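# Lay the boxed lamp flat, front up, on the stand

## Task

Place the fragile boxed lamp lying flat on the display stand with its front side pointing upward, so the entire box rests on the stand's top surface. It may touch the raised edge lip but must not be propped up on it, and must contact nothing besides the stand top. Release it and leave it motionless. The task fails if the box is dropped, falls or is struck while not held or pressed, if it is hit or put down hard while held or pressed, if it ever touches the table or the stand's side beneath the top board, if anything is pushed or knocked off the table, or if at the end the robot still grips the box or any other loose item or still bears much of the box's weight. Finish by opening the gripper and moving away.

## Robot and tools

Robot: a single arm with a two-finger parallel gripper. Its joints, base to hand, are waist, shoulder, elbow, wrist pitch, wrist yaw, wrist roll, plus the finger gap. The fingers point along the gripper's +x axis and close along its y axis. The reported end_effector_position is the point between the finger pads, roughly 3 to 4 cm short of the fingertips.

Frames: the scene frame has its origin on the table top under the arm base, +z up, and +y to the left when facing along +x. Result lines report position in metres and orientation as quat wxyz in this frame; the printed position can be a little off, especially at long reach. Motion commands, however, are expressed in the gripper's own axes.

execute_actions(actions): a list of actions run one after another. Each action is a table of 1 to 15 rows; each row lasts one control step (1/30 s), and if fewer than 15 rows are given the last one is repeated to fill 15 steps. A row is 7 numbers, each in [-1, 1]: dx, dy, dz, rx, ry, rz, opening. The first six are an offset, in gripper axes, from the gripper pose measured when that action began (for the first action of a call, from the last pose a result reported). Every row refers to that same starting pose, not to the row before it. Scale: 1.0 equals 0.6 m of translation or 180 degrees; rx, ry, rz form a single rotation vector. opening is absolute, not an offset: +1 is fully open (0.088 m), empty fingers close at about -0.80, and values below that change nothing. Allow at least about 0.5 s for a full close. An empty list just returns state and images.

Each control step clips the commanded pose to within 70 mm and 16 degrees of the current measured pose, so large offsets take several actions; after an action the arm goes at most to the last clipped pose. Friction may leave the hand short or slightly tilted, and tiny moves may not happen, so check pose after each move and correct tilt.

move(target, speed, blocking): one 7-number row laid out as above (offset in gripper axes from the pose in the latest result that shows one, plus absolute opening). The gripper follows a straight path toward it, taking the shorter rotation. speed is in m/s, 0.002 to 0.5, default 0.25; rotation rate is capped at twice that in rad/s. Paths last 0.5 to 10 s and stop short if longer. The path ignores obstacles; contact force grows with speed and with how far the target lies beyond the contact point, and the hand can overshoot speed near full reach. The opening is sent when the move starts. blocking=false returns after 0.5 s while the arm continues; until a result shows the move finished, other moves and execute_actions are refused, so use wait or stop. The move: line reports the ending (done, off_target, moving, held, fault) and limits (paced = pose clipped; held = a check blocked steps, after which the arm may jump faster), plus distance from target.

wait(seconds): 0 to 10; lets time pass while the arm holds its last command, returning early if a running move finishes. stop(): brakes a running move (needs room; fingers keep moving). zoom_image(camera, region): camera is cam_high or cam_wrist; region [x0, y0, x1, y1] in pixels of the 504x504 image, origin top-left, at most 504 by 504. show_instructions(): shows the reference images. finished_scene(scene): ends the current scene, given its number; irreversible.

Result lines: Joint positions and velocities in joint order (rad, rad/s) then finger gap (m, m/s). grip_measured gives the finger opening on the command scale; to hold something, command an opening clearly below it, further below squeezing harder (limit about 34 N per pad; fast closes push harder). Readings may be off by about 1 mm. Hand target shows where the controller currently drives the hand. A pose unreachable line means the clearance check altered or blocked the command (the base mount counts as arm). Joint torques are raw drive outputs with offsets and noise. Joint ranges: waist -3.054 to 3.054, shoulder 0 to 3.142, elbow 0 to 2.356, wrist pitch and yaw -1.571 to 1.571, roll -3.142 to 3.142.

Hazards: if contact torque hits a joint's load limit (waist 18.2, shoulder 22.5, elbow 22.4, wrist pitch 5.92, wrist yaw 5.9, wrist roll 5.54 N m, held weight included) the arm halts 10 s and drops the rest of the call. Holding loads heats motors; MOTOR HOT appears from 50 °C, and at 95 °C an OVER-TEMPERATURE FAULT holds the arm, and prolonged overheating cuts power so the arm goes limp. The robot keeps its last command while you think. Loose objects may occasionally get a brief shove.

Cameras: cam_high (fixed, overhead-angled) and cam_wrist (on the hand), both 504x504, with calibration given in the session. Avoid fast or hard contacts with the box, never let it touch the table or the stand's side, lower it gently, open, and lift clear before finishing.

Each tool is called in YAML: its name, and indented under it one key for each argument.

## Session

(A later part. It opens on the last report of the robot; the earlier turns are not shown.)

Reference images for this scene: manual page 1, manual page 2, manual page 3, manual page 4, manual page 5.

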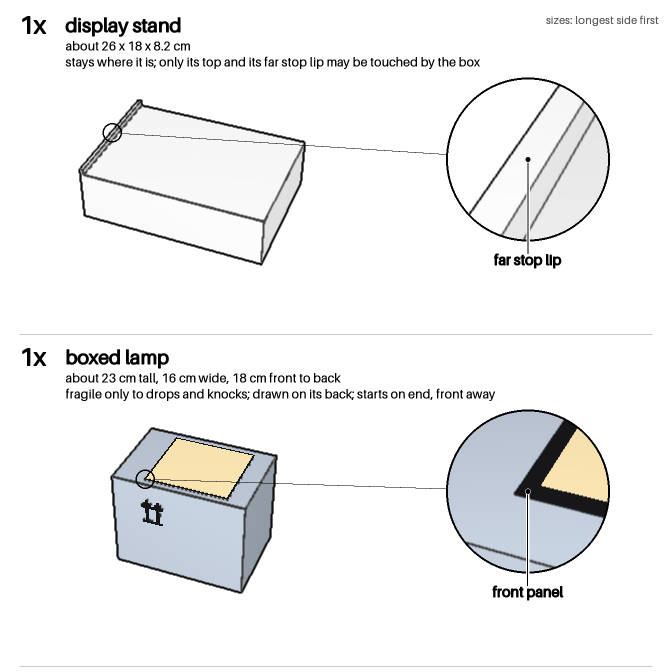

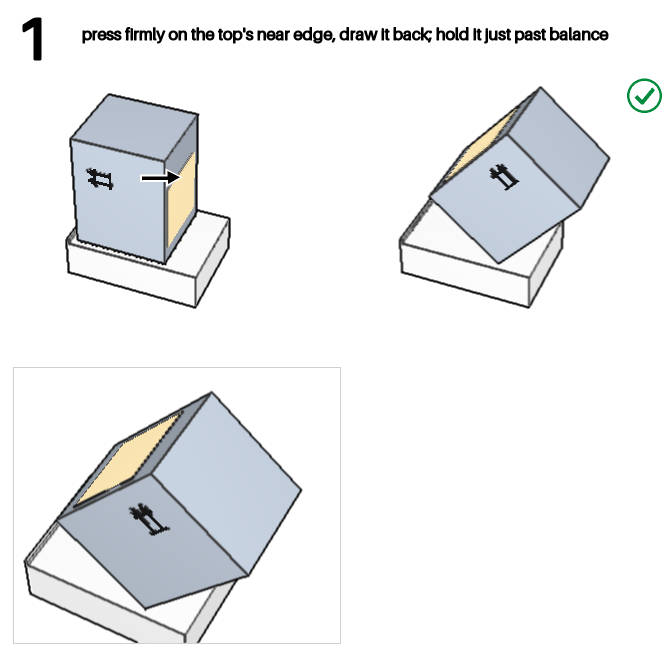

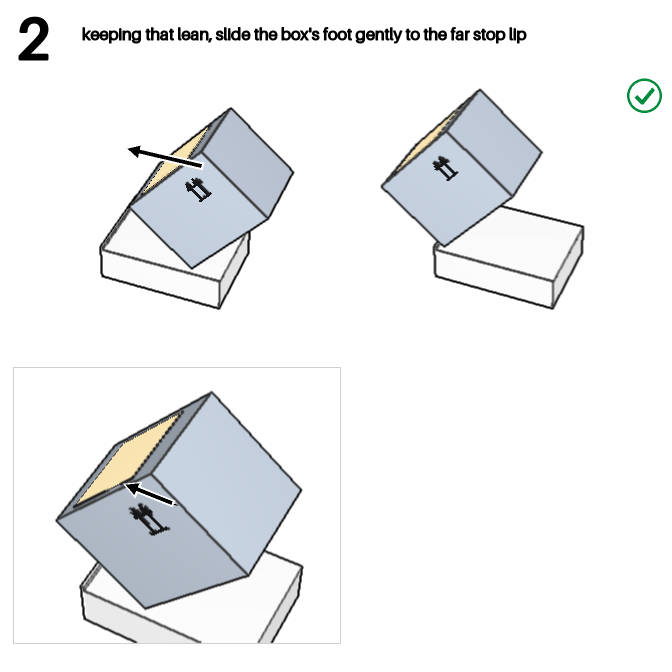

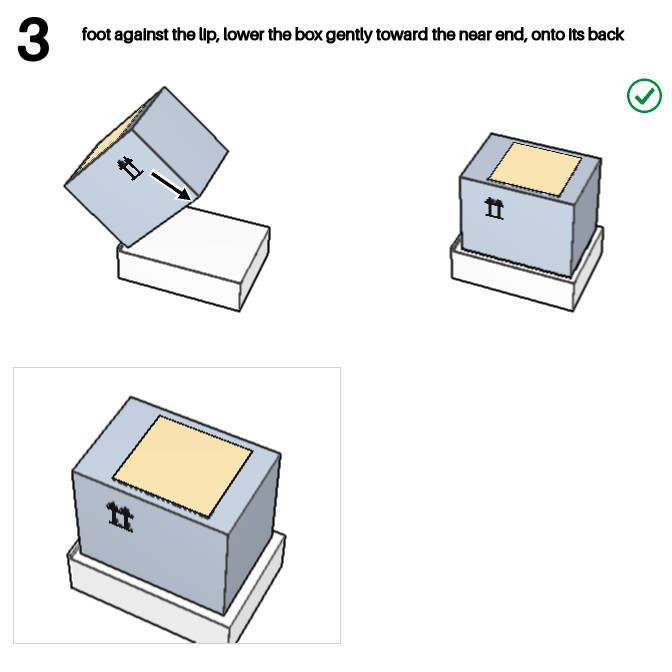

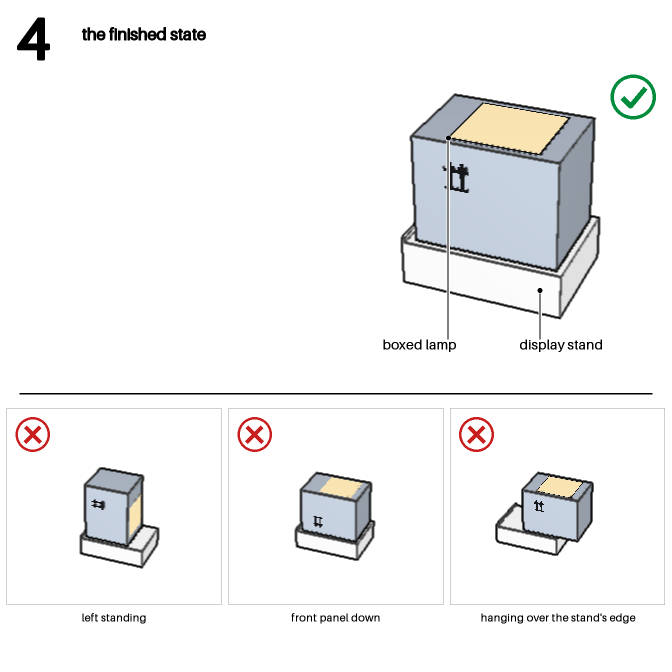

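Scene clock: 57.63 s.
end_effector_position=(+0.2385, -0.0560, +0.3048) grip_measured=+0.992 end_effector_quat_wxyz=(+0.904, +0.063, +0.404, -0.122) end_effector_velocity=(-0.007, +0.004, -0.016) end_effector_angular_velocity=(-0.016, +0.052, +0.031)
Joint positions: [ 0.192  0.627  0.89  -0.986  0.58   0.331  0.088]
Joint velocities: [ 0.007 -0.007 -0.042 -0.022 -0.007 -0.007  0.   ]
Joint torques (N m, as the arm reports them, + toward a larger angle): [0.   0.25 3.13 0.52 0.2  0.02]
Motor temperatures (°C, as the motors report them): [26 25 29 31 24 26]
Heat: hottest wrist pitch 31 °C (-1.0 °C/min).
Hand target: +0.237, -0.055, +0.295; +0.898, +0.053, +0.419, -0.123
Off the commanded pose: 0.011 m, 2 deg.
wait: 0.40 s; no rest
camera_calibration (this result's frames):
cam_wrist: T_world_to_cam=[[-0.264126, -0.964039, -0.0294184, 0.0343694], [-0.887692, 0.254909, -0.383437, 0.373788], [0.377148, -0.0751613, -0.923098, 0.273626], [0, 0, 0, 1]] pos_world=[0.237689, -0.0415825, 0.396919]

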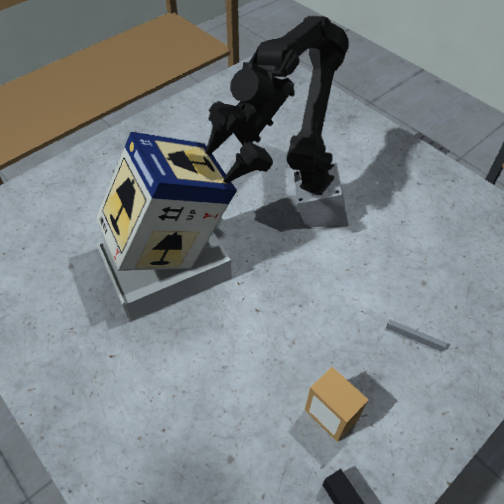

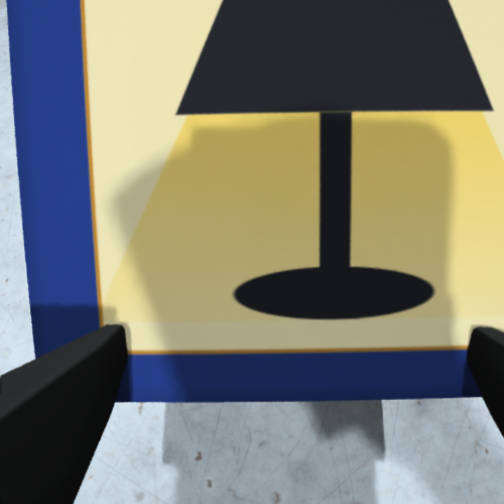

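execute_actions:
  actions:
    - [[0.010,0.001,-0.0137,-0.007,0.011,-0.003,1],[0.012,0.001,-0.015,-0.007,0.011,-0.003,1],[0.0135,0.001,-0.0167,-0.007,0.011,-0.003,1],[0.015,0.001,-0.018,-0.007,0.011,-0.003,1],[0.017,0.001,-0.0198,-0.007,0.011,-0.003,1],[0.0186,0.001,-0.0213,-0.007,0.011,-0.003,1],[0.0203,0.001,-0.0228,-0.007,0.011,-0.003,1],[0.022,0.001,-0.0244,-0.007,0.011,-0.003,1],[0.0237,0.001,-0.0259,-0.007,0.011,-0.003,1],[0.0254,0.001,-0.0274,-0.007,0.011,-0.003,1],[0.0271,0.001,-0.0289,-0.007,0.011,-0.003,1],[0.0289,0.001,-0.0304,-0.007,0.011,-0.003,1],[0.0306,0.001,-0.032,-0.007,0.011,-0.003,1],[0.0323,0.001,-0.0335,-0.007,0.011,-0.003,1],[0.034,0.001,-0.035,-0.007,0.011,-0.003,1]]

wait:
  seconds: 0.5

Scene clock: 63.83 s.
end_effector_position=(+0.2373, -0.0543, +0.2826) grip_measured=+0.992 end_effector_quat_wxyz=(+0.898, +0.055, +0.420, -0.120) end_effector_velocity=(-0.003, -0.000, -0.045) end_effector_angular_velocity=(-0.013, +0.023, +0.007)
Joint positions: [ 0.145  0.618  0.813 -0.936  0.541  0.296  0.088]
Joint velocities: [-0.115 -0.061 -0.193  0.154 -0.081 -0.095 -0.   ]
Joint torques (N m, as the arm reports them, + toward a larger angle): [-0.22 -1.35  4.03  1.3   0.09 -0.08]
Motor temperatures (°C, as the motors report them): [26 25 29 31 24 26]
Heat: hottest wrist pitch 31 °C (-1.0 °C/min).
Hand target: +0.237, -0.055, +0.276; +0.897, +0.053, +0.422, -0.121
Off the commanded pose: 0.007 m, 0 deg.
camera_calibration (this result's frames):
cam_wrist: T_world_to_cam=[[-0.255905, -0.966617, -0.0127885, 0.0281946], [-0.902879, 0.243716, -0.354136, 0.358543], [0.345431, -0.0790788, -0.935107, 0.26444], [0, 0, 0, 1]] pos_world=[0.239591, -0.0392179, 0.374613]

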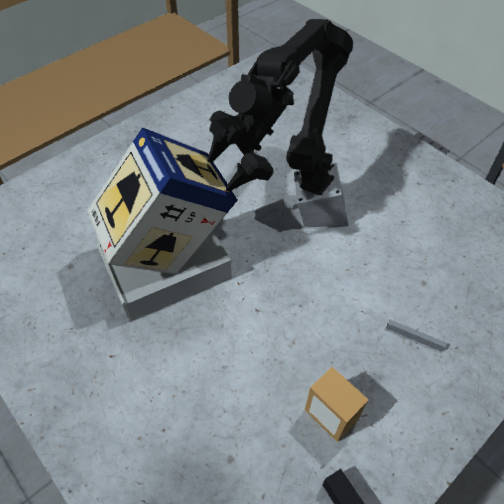

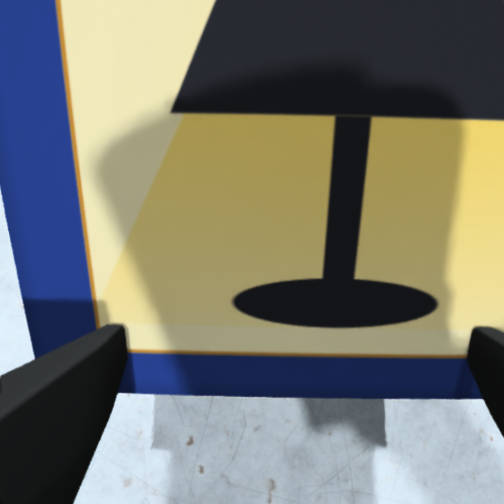

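Scene clock: 64.33 s.
end_effector_position=(+0.2372, -0.0543, +0.2777) grip_measured=+0.992 end_effector_quat_wxyz=(+0.897, +0.054, +0.421, -0.120) end_effector_velocity=(+0.001, +0.001, +0.000) end_effector_angular_velocity=(+0.003, -0.005, +0.006)
Joint positions: [ 0.134  0.614  0.793 -0.92   0.534  0.286  0.088]
Joint velocities: [-0.002 -0.002 -0.002  0.007 -0.007 -0.007 -0.   ]
Joint torques (N m, as the arm reports them, + toward a larger angle): [-0.22 -1.31  4.12  1.36  0.07 -0.08]
Motor temperatures (°C, as the motors report them): [26 25 30 31 24 26]
Heat: hottest wrist pitch 31 °C (-1.0 °C/min).
Hand target: +0.237, -0.054, +0.276; +0.897, +0.053, +0.422, -0.121
Off the commanded pose: 0.002 m, 0 deg.
wait: 0.50 s; at rest by 0.27 s
camera_calibration (this result's frames):
cam_wrist: T_world_to_cam=[[-0.254959, -0.966902, -0.00982339, 0.0270731], [-0.904292, 0.242023, -0.351682, 0.356263], [0.342419, -0.0807813, -0.936068, 0.260815], [0, 0, 0, 1]] pos_world=[0.239761, -0.0389779, 0.369697]

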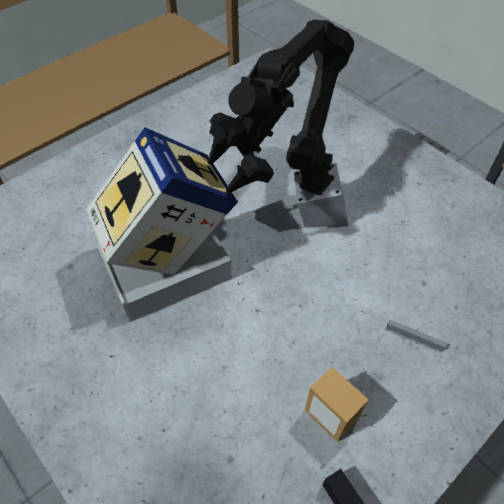

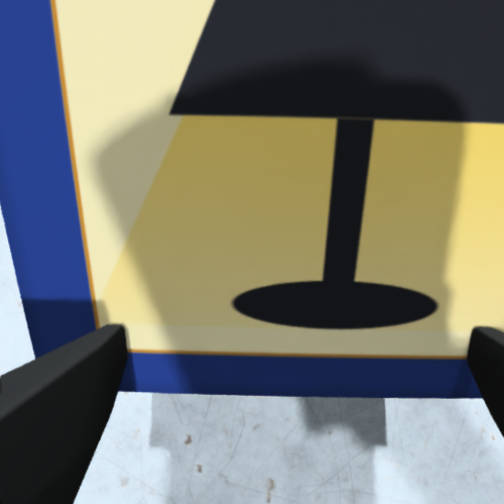

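move:
  target: [0.097,0.006,0.1255,0,0,0,1]
  speed: 0.03

zoom_image:
  camera: "cam_high"
  region: [30, 180, 230, 340]

Scene clock: 72.63 s.
end_effector_position=(+0.3260, -0.0753, +0.2776) grip_measured=+0.992 end_effector_quat_wxyz=(+0.895, +0.054, +0.425, -0.120) end_effector_velocity=(+0.002, +0.000, +0.001) end_effector_angular_velocity=(+0.001, -0.006, +0.007)
Joint positions: [-0.134  0.964  0.954 -0.661  0.328  0.098  0.088]
Joint velocities: [-0.002  0.002  0.002  0.007 -0.007 -0.007 -0.   ]
Joint torques (N m, as the arm reports them, + toward a larger angle): [ 0.11 -2.47  6.8   1.47 -0.05 -0.08]
Motor temperatures (°C, as the motors report them): [26 25 30 32 24 26]
Heat: hottest wrist pitch 32 °C (-1.0 °C/min).
Hand target: +0.330, -0.076, +0.282; +0.898, +0.055, +0.420, -0.120
Off the commanded pose: 0.005 m, 1 deg.
move: done
camera_calibration (this result's frames):
cam_wrist: T_world_to_cam=[[-0.254978, -0.96691, -0.00842655, 0.0290152], [-0.907639, 0.242335, -0.342731, 0.440169], [0.333432, -0.0797408, -0.939396, 0.232506], [0, 0, 0, 1]] pos_world=[0.329388, -0.0600732, 0.369519]

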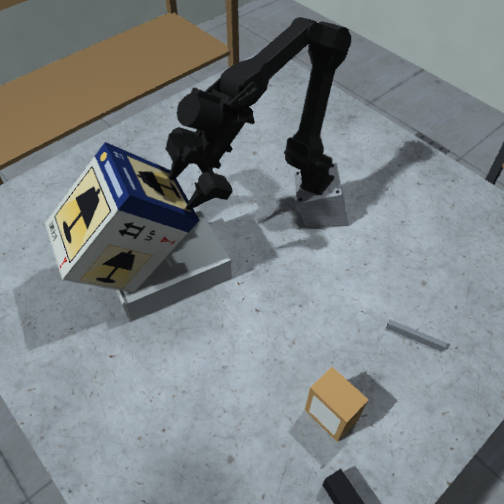

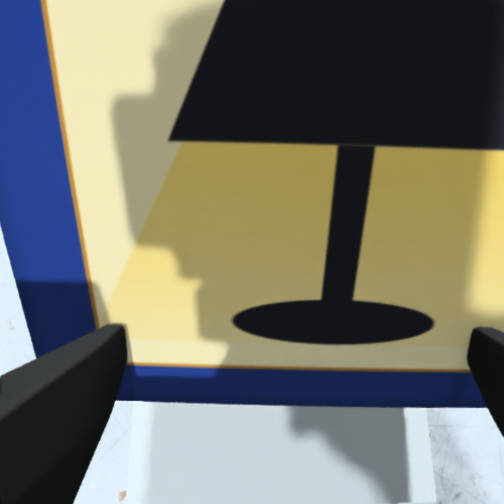

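Region (30, 180, 230, 340) of cam_high's 504x504 image, scaled by 2.520, with more detail than that image has; it fills the top 403 rows of this view, and the rest is white.

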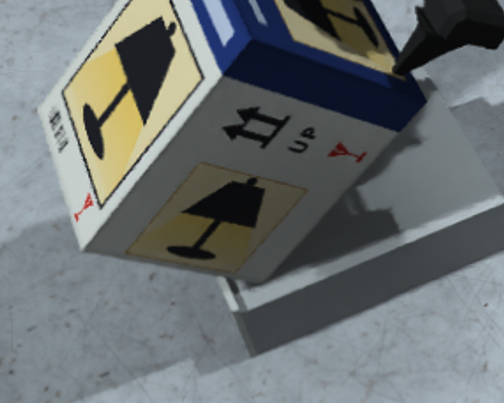

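move:
  target: [0.034,0.002,0.01,0,0,0,1]
  speed: 0.01

zoom_image:
  camera: "cam_high"
  region: [30, 180, 230, 340]

Scene clock: 76.87 s.
end_effector_position=(+0.3406, -0.0791, +0.2716) grip_measured=+0.992 end_effector_quat_wxyz=(+0.898, +0.054, +0.419, -0.120) end_effector_velocity=(+0.001, +0.000, +0.001) end_effector_angular_velocity=(+0.000, -0.006, +0.007)
Joint positions: [-0.162  1.012  0.955 -0.592  0.306  0.077  0.088]
Joint velocities: [-0.002 -0.002 -0.002  0.007 -0.007 -0.007 -0.   ]
Joint torques (N m, as the arm reports them, + toward a larger angle): [ 0.13 -1.7   5.06  1.68 -0.08  0.06]
Motor temperatures (°C, as the motors report them): [26 25 31 33 24 26]
Heat: hottest wrist pitch 33 °C (+0.0 °C/min).
Hand target: +0.343, -0.079, +0.266; +0.895, +0.054, +0.426, -0.120
Off the commanded pose: 0.007 m, 1 deg.
move: done
camera_calibration (this result's frames):
cam_wrist: T_world_to_cam=[[-0.254842, -0.966934, -0.00967686, 0.0293258], [-0.902726, 0.241483, -0.35605, 0.454265], [0.346613, -0.0820008, -0.934417, 0.215712], [0, 0, 0, 1]] pos_world=[0.342782, -0.0636525, 0.36359]

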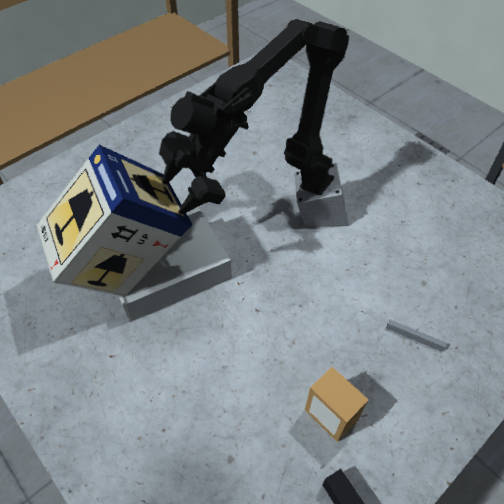

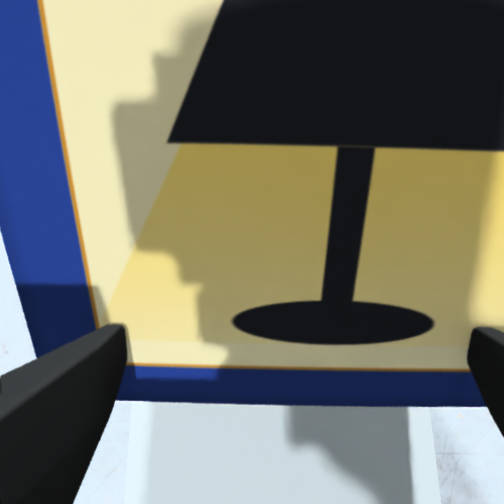

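Region (30, 180, 230, 340) of cam_high's 504x504 image, scaled by 2.520, with more detail than that image has; it fills the top 403 rows of this view, and the rest is white.

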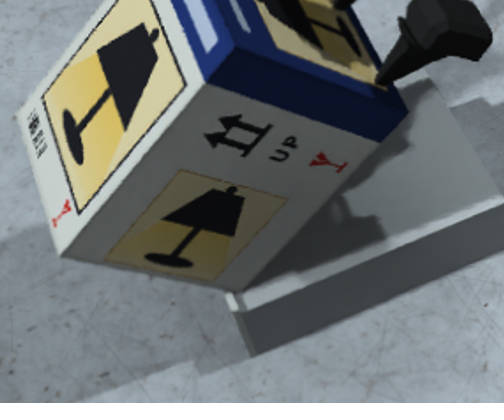

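execute_actions:
  actions:
    - [[0.009,0,-0.0035,0,0.005,0,1],[0.010,0,-0.008,0,0.003,0,1],[0.011,0,-0.0125,0,0.001,0,1],[0.012,0,-0.017,0,-0.001,0,1],[0.013,0,-0.0215,0,-0.004,0,1],[0.014,0,-0.026,0,-0.006,0,1],[0.015,0,-0.031,0,-0.008,0,1],[0.016,0,-0.035,0,-0.01,0,1],[0.017,0,-0.04,0,-0.012,0,1],[0.0185,0,-0.0445,0,-0.014,0,1],[0.0195,0,-0.049,0,-0.016,0,1],[0.021,0,-0.0535,0,-0.019,0,1],[0.022,0,-0.058,0,-0.021,0,1],[0.0235,0,-0.0625,0,-0.023,0,1],[0.025,0,-0.067,0,-0.025,0,1]]

wait:
  seconds: 0.5

Scene clock: 82.13 s.
end_effector_position=(+0.3250, -0.0757, +0.2514) grip_measured=+0.992 end_effector_quat_wxyz=(+0.913, +0.047, +0.386, -0.120) end_effector_velocity=(-0.050, +0.012, -0.066) end_effector_angular_velocity=(-0.051, -0.187, +0.008)
Joint positions: [-0.164  0.905  0.766 -0.433  0.306  0.046  0.088]
Joint velocities: [ 0.002 -0.31  -0.554  0.447  0.007 -0.066 -0.   ]
Joint torques (N m, as the arm reports them, + toward a larger angle): [ 0.08 -1.23  3.56  2.18  0.02  0.44]
Motor temperatures (°C, as the motors report them): [26 25 31 33 24 26]
Heat: hottest wrist pitch 33 °C (+0.0 °C/min).
Hand target: +0.320, -0.074, +0.235; +0.913, +0.049, +0.386, -0.123
Off the commanded pose: 0.018 m, 1 deg.
camera_calibration (this result's frames):
cam_wrist: T_world_to_cam=[[-0.247395, -0.968886, -0.00751744, 0.0252982], [-0.877011, 0.227221, -0.423346, 0.439649], [0.411882, -0.0981408, -0.905937, 0.172896], [0, 0, 0, 1]] pos_world=[0.320623, -0.0584181, 0.342946]

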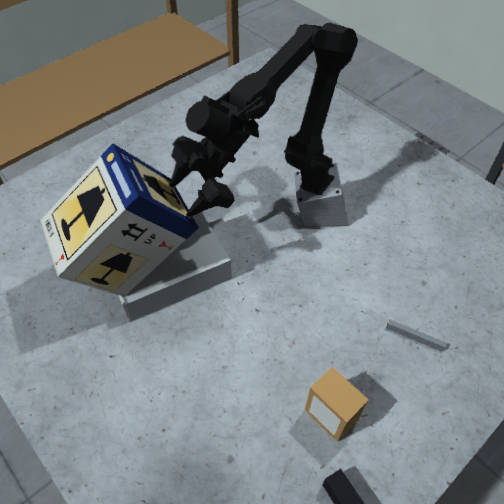

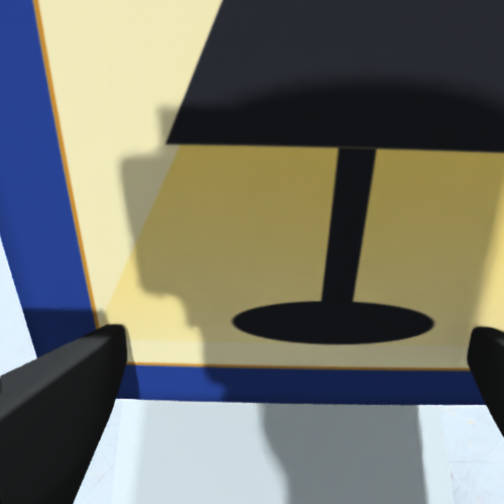

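Scene clock: 82.63 s.
end_effector_position=(+0.3194, -0.0742, +0.2437) grip_measured=+0.992 end_effector_quat_wxyz=(+0.917, +0.045, +0.379, -0.119) end_effector_velocity=(-0.003, -0.001, -0.002) end_effector_angular_velocity=(-0.011, +0.010, -0.001)
Joint positions: [-0.163  0.874  0.708 -0.389  0.307  0.039  0.088]
Joint velocities: [-0.002 -0.007 -0.007 -0.007  0.007 -0.007 -0.   ]
Joint torques (N m, as the arm reports them, + toward a larger angle): [-0.07 -1.    3.83  2.47  0.02  0.44]
Motor temperatures (°C, as the motors report them): [26 25 31 33 24 26]
Heat: hottest wrist pitch 33 °C (+0.0 °C/min).
Hand target: +0.320, -0.074, +0.235; +0.913, +0.049, +0.386, -0.122
Off the commanded pose: 0.009 m, 1 deg.
wait: 0.50 s; at rest by 0.33 s
camera_calibration (this result's frames):
cam_wrist: T_world_to_cam=[[-0.245244, -0.969441, -0.00634761, 0.0243058], [-0.870612, 0.223114, -0.438469, 0.432461], [0.426486, -0.102006, -0.898724, 0.161643], [0, 0, 0, 1]] pos_world=[0.313528, -0.0564366, 0.335047]

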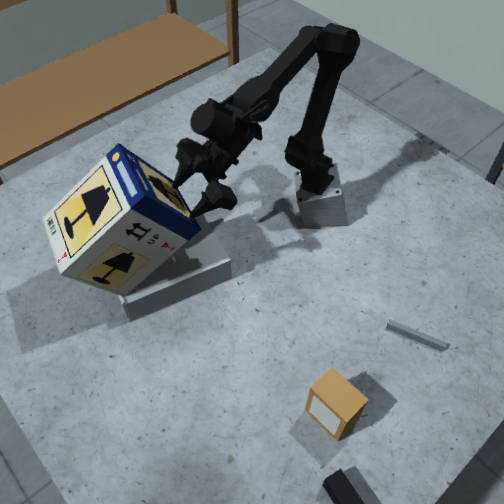

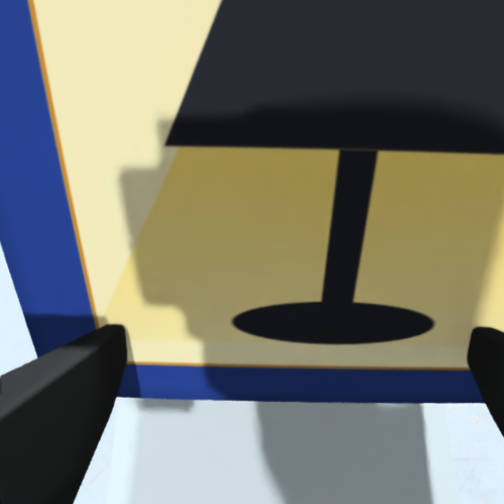

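execute_actions:
  actions:
    - [[0.010,0,-0.010,0.002,0.005,0,1],[0.0108,0,-0.014,0.002,0.0025,0,1],[0.0116,0,-0.018,0.002,0,0,1],[0.0125,0,-0.022,0.002,-0.0025,0,1],[0.0134,0,-0.026,0.002,-0.005,0,1],[0.0143,0,-0.03,0.002,-0.0075,0,1],[0.0153,0,-0.034,0.002,-0.01,0,1],[0.0163,0,-0.038,0.002,-0.0125,0,1],[0.0174,0,-0.042,0.002,-0.015,0,1],[0.0185,0,-0.046,0.002,-0.0175,0,1],[0.0196,0,-0.05,0.002,-0.02,0,1],[0.0208,0,-0.054,0.002,-0.0225,0,1],[0.022,0,-0.058,0.002,-0.025,0,1],[0.0232,0,-0.062,0.002,-0.0275,0,1],[0.0245,0,-0.0665,0.002,-0.03,0,1]]

wait:
  seconds: 0.6

Scene clock: 89.13 s.
end_effector_position=(+0.3030, -0.0703, +0.2172) grip_measured=+0.992 end_effector_quat_wxyz=(+0.929, +0.039, +0.347, -0.119) end_effector_velocity=(-0.047, +0.012, -0.086) end_effector_angular_velocity=(-0.053, -0.153, +0.013)
Joint positions: [-0.17   0.778  0.51  -0.214  0.302  0.01   0.088]
Joint velocities: [-0.027 -0.227 -0.559  0.505 -0.022 -0.081 -0.   ]
Joint torques (N m, as the arm reports them, + toward a larger angle): [-0.33 -0.12  4.81  3.2  -0.16  0.33]
Motor temperatures (°C, as the motors report them): [26 25 31 35 24 26]
Heat: hottest wrist pitch 35 °C (+3.0 °C/min).
Hand target: +0.301, -0.070, +0.205; +0.932, +0.042, +0.338, -0.123
Off the commanded pose: 0.012 m, 2 deg.
camera_calibration (this result's frames):
cam_wrist: T_world_to_cam=[[-0.240695, -0.970596, -0.00319221, 0.0217376], [-0.840767, 0.21014, -0.498952, 0.408799], [0.484951, -0.117411, -0.866624, 0.119492], [0, 0, 0, 1]] pos_world=[0.290989, -0.050777, 0.307595]

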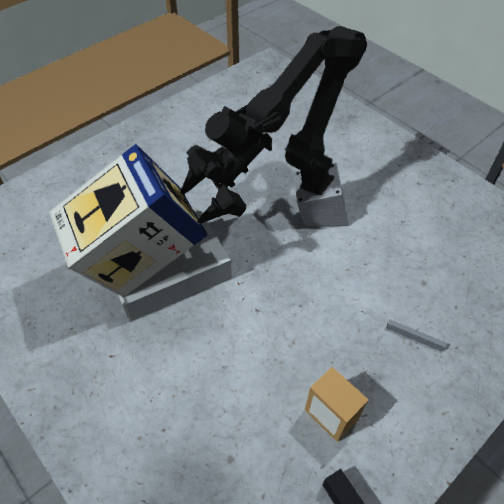

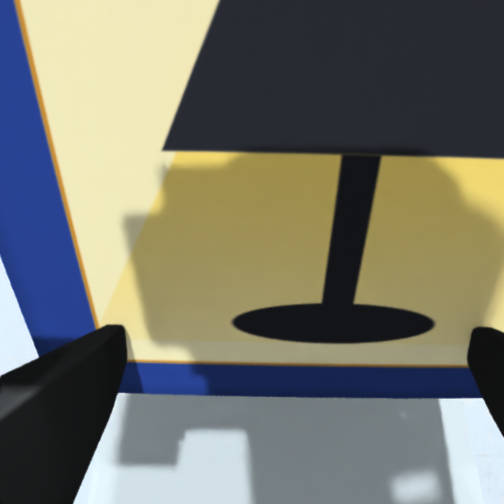

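Scene clock: 89.73 s.
end_effector_position=(+0.2937, -0.0680, +0.1979) grip_measured=+0.992 end_effector_quat_wxyz=(+0.926, +0.038, +0.355, -0.120) end_effector_velocity=(-0.002, +0.003, -0.004) end_effector_angular_velocity=(+0.009, +0.011, +0.021)
Joint positions: [-0.177  0.766  0.436 -0.169  0.298  0.008  0.088]
Joint velocities: [-0.002 -0.002 -0.007 -0.007 -0.022 -0.007 -0.   ]
Joint torques (N m, as the arm reports them, + toward a larger angle): [ 0.06 -1.11  6.53  3.97 -0.07  0.05]
Motor temperatures (°C, as the motors report them): [26 25 31 36 24 26]
Heat: hottest wrist pitch 36 °C (+4.0 °C/min).
Hand target: +0.301, -0.070, +0.205; +0.932, +0.042, +0.338, -0.123
Off the commanded pose: 0.011 m, 3 deg.
wait: 0.60 s; at rest by 0.43 s
camera_calibration (this result's frames):
cam_wrist: T_world_to_cam=[[-0.240628, -0.970617, 0.000546515, 0.0209115], [-0.849196, 0.210253, -0.484417, 0.390525], [0.470068, -0.117028, -0.874837, 0.113506], [0, 0, 0, 1]] pos_world=[0.283308, -0.0485286, 0.288465]

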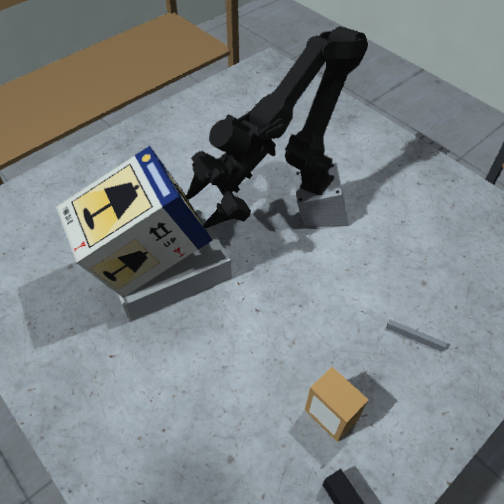

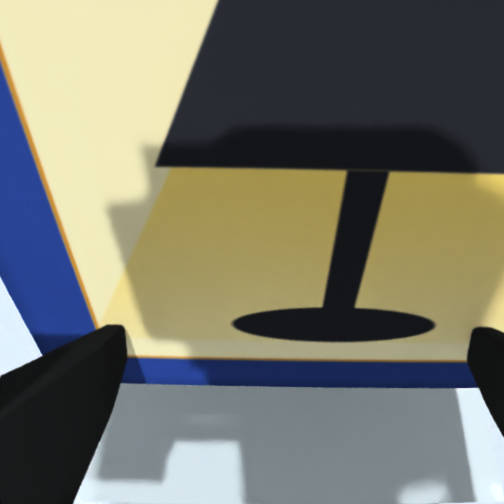

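execute_actions:
  actions:
    - [[0.002,0,0.016,0.002,-0.012,0,1],[0.003,0,0.012,0.002,-0.013,0,1],[0.004,0,0.008,0.002,-0.014,0,1],[0.005,0,0.004,0.002,-0.015,0,1],[0.006,0,0,0.002,-0.016,0,1],[0.007,0,-0.004,0.002,-0.017,0,1],[0.008,0,-0.008,0.002,-0.018,0,1],[0.009,0,-0.012,0.002,-0.019,0,1],[0.010,0,-0.0155,0.002,-0.02,0,1],[0.011,0,-0.0195,0.002,-0.021,0,1],[0.0122,0,-0.0235,0.002,-0.022,0,1],[0.0133,0,-0.0275,0.002,-0.023,0,1],[0.0144,0,-0.031,0.002,-0.024,0,1],[0.0155,0,-0.035,0.002,-0.025,0,1],[0.0167,0,-0.039,0.002,-0.026,0,1]]

wait:
  seconds: 0.5

Scene clock: 95.03 s.
end_effector_position=(+0.2836, -0.0654, +0.1709) grip_measured=+0.991 end_effector_quat_wxyz=(+0.932, +0.033, +0.341, -0.121) end_effector_velocity=(-0.019, +0.005, -0.052) end_effector_angular_velocity=(-0.039, -0.133, +0.009)
Joint positions: [-0.192  0.753  0.293 -0.004  0.287 -0.014  0.088]
Joint velocities: [-0.037 -0.027 -0.339  0.462 -0.037 -0.066  0.   ]
Joint torques (N m, as the arm reports them, + toward a larger angle): [ 0.07 -3.23  5.84  2.64 -0.1   0.05]
Motor temperatures (°C, as the motors report them): [26 25 32 40 24 26]
Heat: hottest wrist pitch 40 °C (+8.2 °C/min).
Hand target: +0.286, -0.066, +0.174; +0.939, +0.036, +0.318, -0.122
Off the commanded pose: 0.004 m, 3 deg.
camera_calibration (this result's frames):
cam_wrist: T_world_to_cam=[[-0.238652, -0.971078, 0.00722767, 0.0192806], [-0.835374, 0.201495, -0.51142, 0.368462], [0.495172, -0.128089, -0.859301, 0.0844717], [0, 0, 0, 1]] pos_world=[0.270577, -0.0447004, 0.260886]

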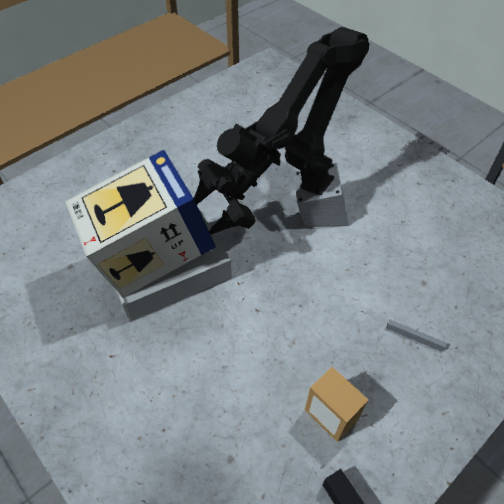

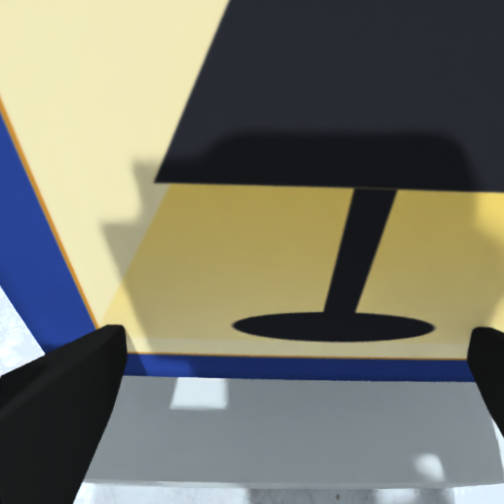

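Scene clock: 95.53 s.
end_effector_position=(+0.2820, -0.0651, +0.1665) grip_measured=+0.992 end_effector_quat_wxyz=(+0.934, +0.032, +0.334, -0.121) end_effector_velocity=(+0.000, -0.002, +0.001) end_effector_angular_velocity=(-0.011, -0.004, -0.005)
Joint positions: [-0.196  0.75   0.261  0.043  0.283 -0.02   0.088]
Joint velocities: [-0.002 -0.002 -0.002  0.007  0.007 -0.007 -0.   ]
Joint torques (N m, as the arm reports them, + toward a larger angle): [ 0.01 -3.3   5.57  2.36 -0.11  0.09]
Motor temperatures (°C, as the motors report them): [26 25 32 40 24 26]
Heat: hottest wrist pitch 40 °C (+8.1 °C/min).
Hand target: +0.286, -0.066, +0.174; +0.939, +0.036, +0.318, -0.122
Off the commanded pose: 0.008 m, 2 deg.
wait: 0.50 s; at rest by 0.27 s
camera_calibration (this result's frames):
cam_wrist: T_world_to_cam=[[-0.238577, -0.971098, 0.00703859, 0.0193003], [-0.827333, 0.199451, -0.525108, 0.364683], [0.508528, -0.131102, -0.851006, 0.0762049], [0, 0, 0, 1]] pos_world=[0.267567, -0.0440035, 0.256213]

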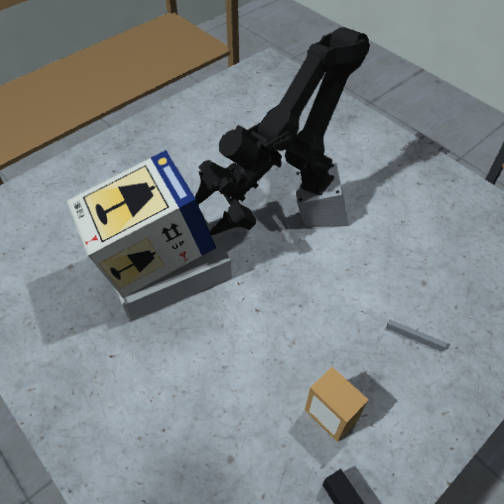

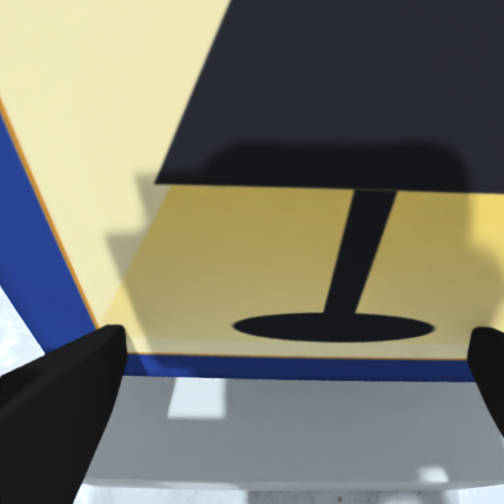

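execute_actions:
  actions:
    - [[-0.003,0,0.014,0.002,-0.011,0,1],[-0.0017,0,0.0116,0.002,-0.011,0,1],[-0.0004,0,0.0093,0.002,-0.011,0,1],[0.0009,0,0.0069,0.002,-0.011,0,1],[0.0021,0,0.0046,0.002,-0.011,0,1],[0.0034,0,0.0022,0.002,-0.011,0,1],[0.0047,0,-0.0001,0.002,-0.011,0,1],[0.006,0,-0.0025,0.002,-0.011,0,1],[0.0073,0,-0.0049,0.002,-0.011,0,1],[0.0086,0,-0.0072,0.002,-0.011,0,1],[0.0099,0,-0.0096,0.002,-0.011,0,1],[0.0111,0,-0.0119,0.002,-0.011,0,1],[0.0124,0,-0.0143,0.002,-0.011,0,1],[0.0137,0,-0.0166,0.002,-0.011,0,1],[0.015,0,-0.019,0.002,-0.011,0,1]]

wait:
  seconds: 0.5

Scene clock: 101.97 s.
end_effector_position=(+0.2787, -0.0643, +0.1516) grip_measured=+0.992 end_effector_quat_wxyz=(+0.936, +0.032, +0.329, -0.121) end_effector_velocity=(-0.009, +0.003, -0.047) end_effector_angular_velocity=(+0.011, +0.006, +0.012)
Joint positions: [-0.21   0.785  0.196  0.155  0.271 -0.03   0.088]
Joint velocities: [-0.056  0.154 -0.164  0.315 -0.066 -0.022 -0.   ]
Joint torques (N m, as the arm reports them, + toward a larger angle): [ 0.14 -2.12  5.48  2.41 -0.11  0.01]
Motor temperatures (°C, as the motors report them): [26 25 32 41 24 26]
Heat: hottest wrist pitch 41 °C (+9.0 °C/min).
Hand target: +0.281, -0.065, +0.152; +0.940, +0.033, +0.318, -0.122
Off the commanded pose: 0.003 m, 1 deg.
camera_calibration (this result's frames):
cam_wrist: T_world_to_cam=[[-0.23895, -0.971001, 0.00781356, 0.0193613], [-0.82181, 0.197937, -0.534274, 0.3537], [0.517234, -0.134086, -0.845275, 0.0617999], [0, 0, 0, 1]] pos_world=[0.263335, -0.0429238, 0.241059]

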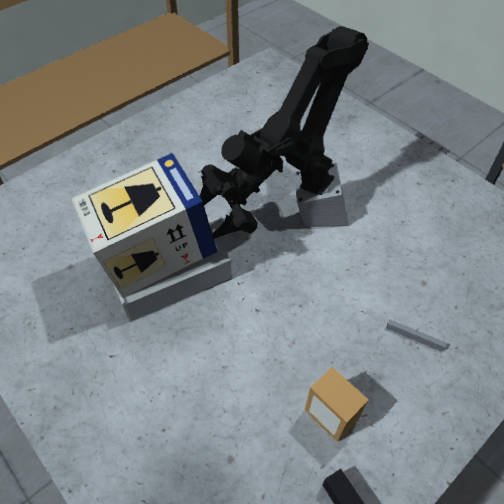

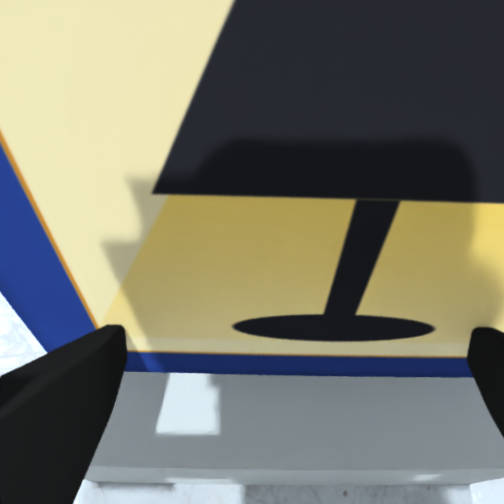

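Scene clock: 102.47 s.
end_effector_position=(+0.2777, -0.0642, +0.1470) grip_measured=+0.992 end_effector_quat_wxyz=(+0.936, +0.029, +0.329, -0.121) end_effector_velocity=(-0.001, +0.003, -0.002) end_effector_angular_velocity=(-0.003, +0.008, +0.030)
Joint positions: [-0.215  0.8    0.179  0.188  0.267 -0.037  0.088]
Joint velocities: [-0.002 -0.002 -0.002 -0.007 -0.022 -0.022 -0.   ]
Joint torques (N m, as the arm reports them, + toward a larger angle): [ 0.09 -2.17  5.43  2.38 -0.09  0.2 ]
Motor temperatures (°C, as the motors report them): [26 25 32 41 24 26]
Heat: hottest wrist pitch 41 °C (+9.1 °C/min).
Hand target: +0.281, -0.065, +0.152; +0.940, +0.033, +0.318, -0.122
Off the commanded pose: 0.007 m, 2 deg.
wait: 0.50 s; at rest by 0.27 s
camera_calibration (this result's frames):
cam_wrist: T_world_to_cam=[[-0.236126, -0.97165, 0.0118703, 0.0178333], [-0.823068, 0.193495, -0.533965, 0.350438], [0.51653, -0.135853, -0.845423, 0.0585206], [0, 0, 0, 1]] pos_world=[0.262418, -0.0425301, 0.236385]

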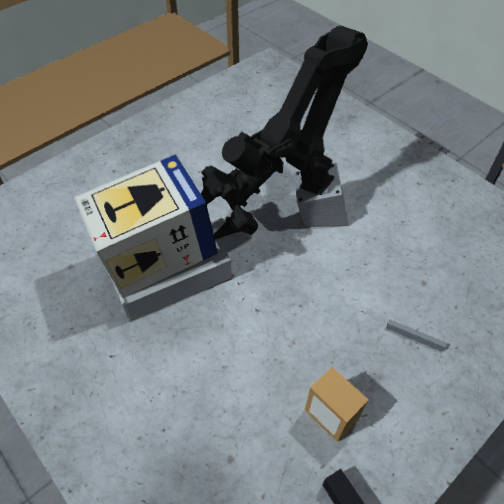

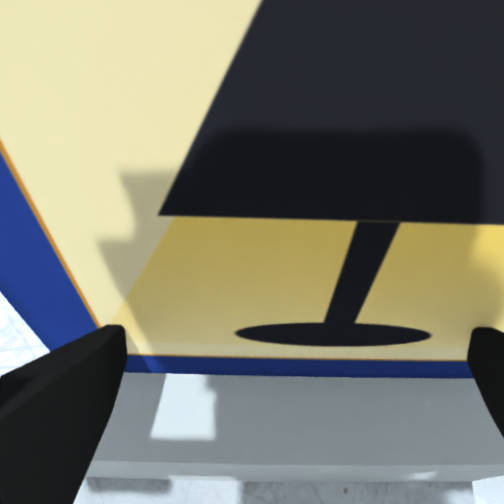

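execute_actions:
  actions:
    - [[0.001,0,0.011,0.003,-0.007,0,1],[0.0016,0,0.010,0.003,-0.007,0,1],[0.0023,0,0.009,0.003,-0.007,0,1],[0.0029,0,0.008,0.003,-0.007,0,1],[0.0036,0,0.007,0.003,-0.007,0,1],[0.0042,0,0.006,0.003,-0.007,0,1],[0.0049,0,0.005,0.003,-0.007,0,1],[0.0055,0,0.004,0.003,-0.007,0,1],[0.0061,0,0.003,0.003,-0.007,0,1],[0.0068,0,0.002,0.003,-0.007,0,1],[0.0074,0,0.001,0.003,-0.007,0,1],[0.0081,0,0,0.003,-0.007,0,1],[0.0087,0,-0.001,0.003,-0.007,0,1],[0.0094,0,-0.002,0.003,-0.007,0,1],[0.01,0,-0.003,0.003,-0.007,0,1]]

wait:
  seconds: 0.4

Scene clock: 107.03 s.
end_effector_position=(+0.2764, -0.0639, +0.1377) grip_measured=+0.992 end_effector_quat_wxyz=(+0.935, +0.029, +0.331, -0.121) end_effector_velocity=(-0.005, -0.001, -0.023) end_effector_angular_velocity=(-0.009, +0.014, +0.002)
Joint positions: [-0.224  0.843  0.152  0.253  0.26  -0.039  0.088]
Joint velocities: [-0.032  0.105 -0.071  0.168 -0.022 -0.022  0.   ]
Joint torques (N m, as the arm reports them, + toward a larger angle): [ 0.12 -2.24  5.55  2.53 -0.11  0.08]
Motor temperatures (°C, as the motors report them): [26 25 33 42 24 26]
Heat: hottest wrist pitch 42 °C (+10.2 °C/min).
Hand target: +0.281, -0.065, +0.142; +0.939, +0.032, +0.318, -0.123
Off the commanded pose: 0.006 m, 2 deg.
camera_calibration (this result's frames):
cam_wrist: T_world_to_cam=[[-0.237272, -0.971363, 0.0124705, 0.0181515], [-0.825509, 0.194845, -0.529689, 0.344511], [0.512091, -0.135975, -0.8481, 0.0529504], [0, 0, 0, 1]] pos_world=[0.261588, -0.0422945, 0.227165]

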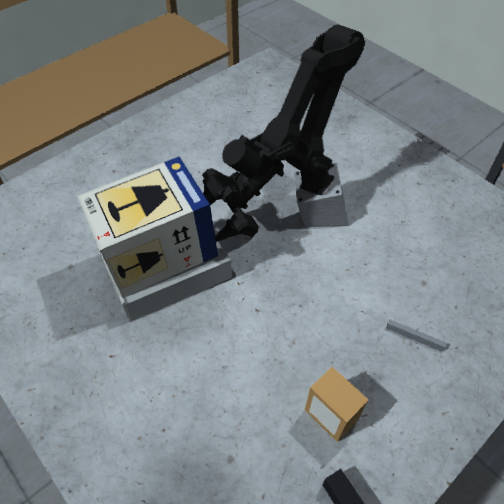

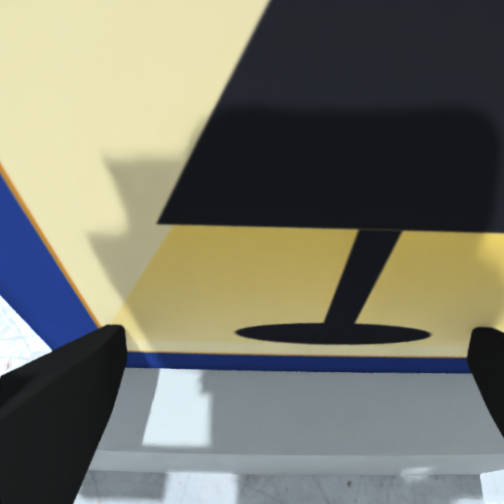

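Scene clock: 107.43 s.
end_effector_position=(+0.2761, -0.0639, +0.1355) grip_measured=+0.992 end_effector_quat_wxyz=(+0.935, +0.030, +0.332, -0.121) end_effector_velocity=(-0.002, -0.003, -0.002) end_effector_angular_velocity=(-0.022, +0.010, +0.001)
Joint positions: [-0.227  0.855  0.146  0.27   0.258 -0.04   0.088]
Joint velocities: [-0.007  0.002 -0.007  0.007  0.007 -0.022 -0.   ]
Joint torques (N m, as the arm reports them, + toward a larger angle): [ 0.11 -2.22  5.54  2.49 -0.11  0.07]
Motor temperatures (°C, as the motors report them): [26 25 33 42 24 26]
Heat: hottest wrist pitch 42 °C (+10.1 °C/min).
Hand target: +0.281, -0.065, +0.142; +0.939, +0.032, +0.319, -0.123
Off the commanded pose: 0.008 m, 2 deg.
wait: 0.40 s; at rest by 0.20 s
camera_calibration (this result's frames):
cam_wrist: T_world_to_cam=[[-0.237214, -0.971382, 0.0121078, 0.018202], [-0.825806, 0.195068, -0.529143, 0.343134], [0.511638, -0.135519, -0.848446, 0.0514725], [0, 0, 0, 1]] pos_world=[0.261345, -0.0422781, 0.225018]

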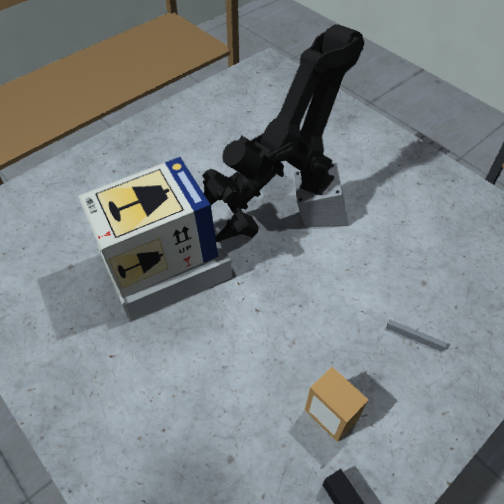

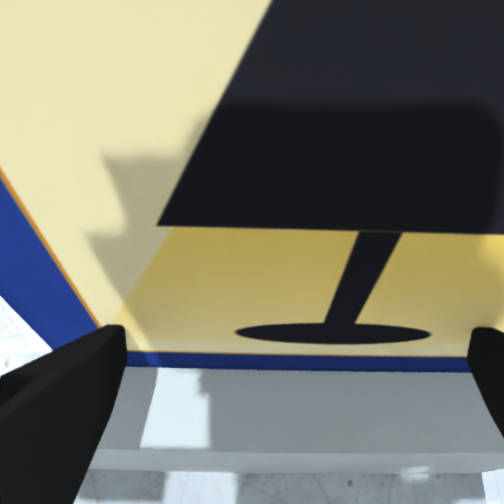

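zoom_image:
  camera: "cam_high"
  region: [70, 220, 250, 330]

Region (70, 220, 250, 330) of cam_high's 504x504 image, scaled by 2.800, with more detail than that image has.

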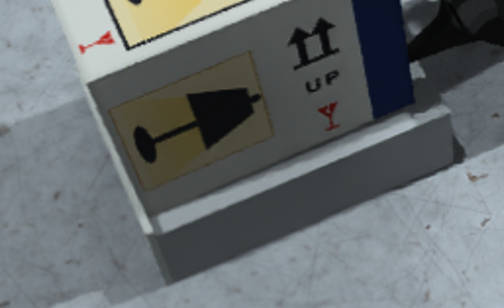

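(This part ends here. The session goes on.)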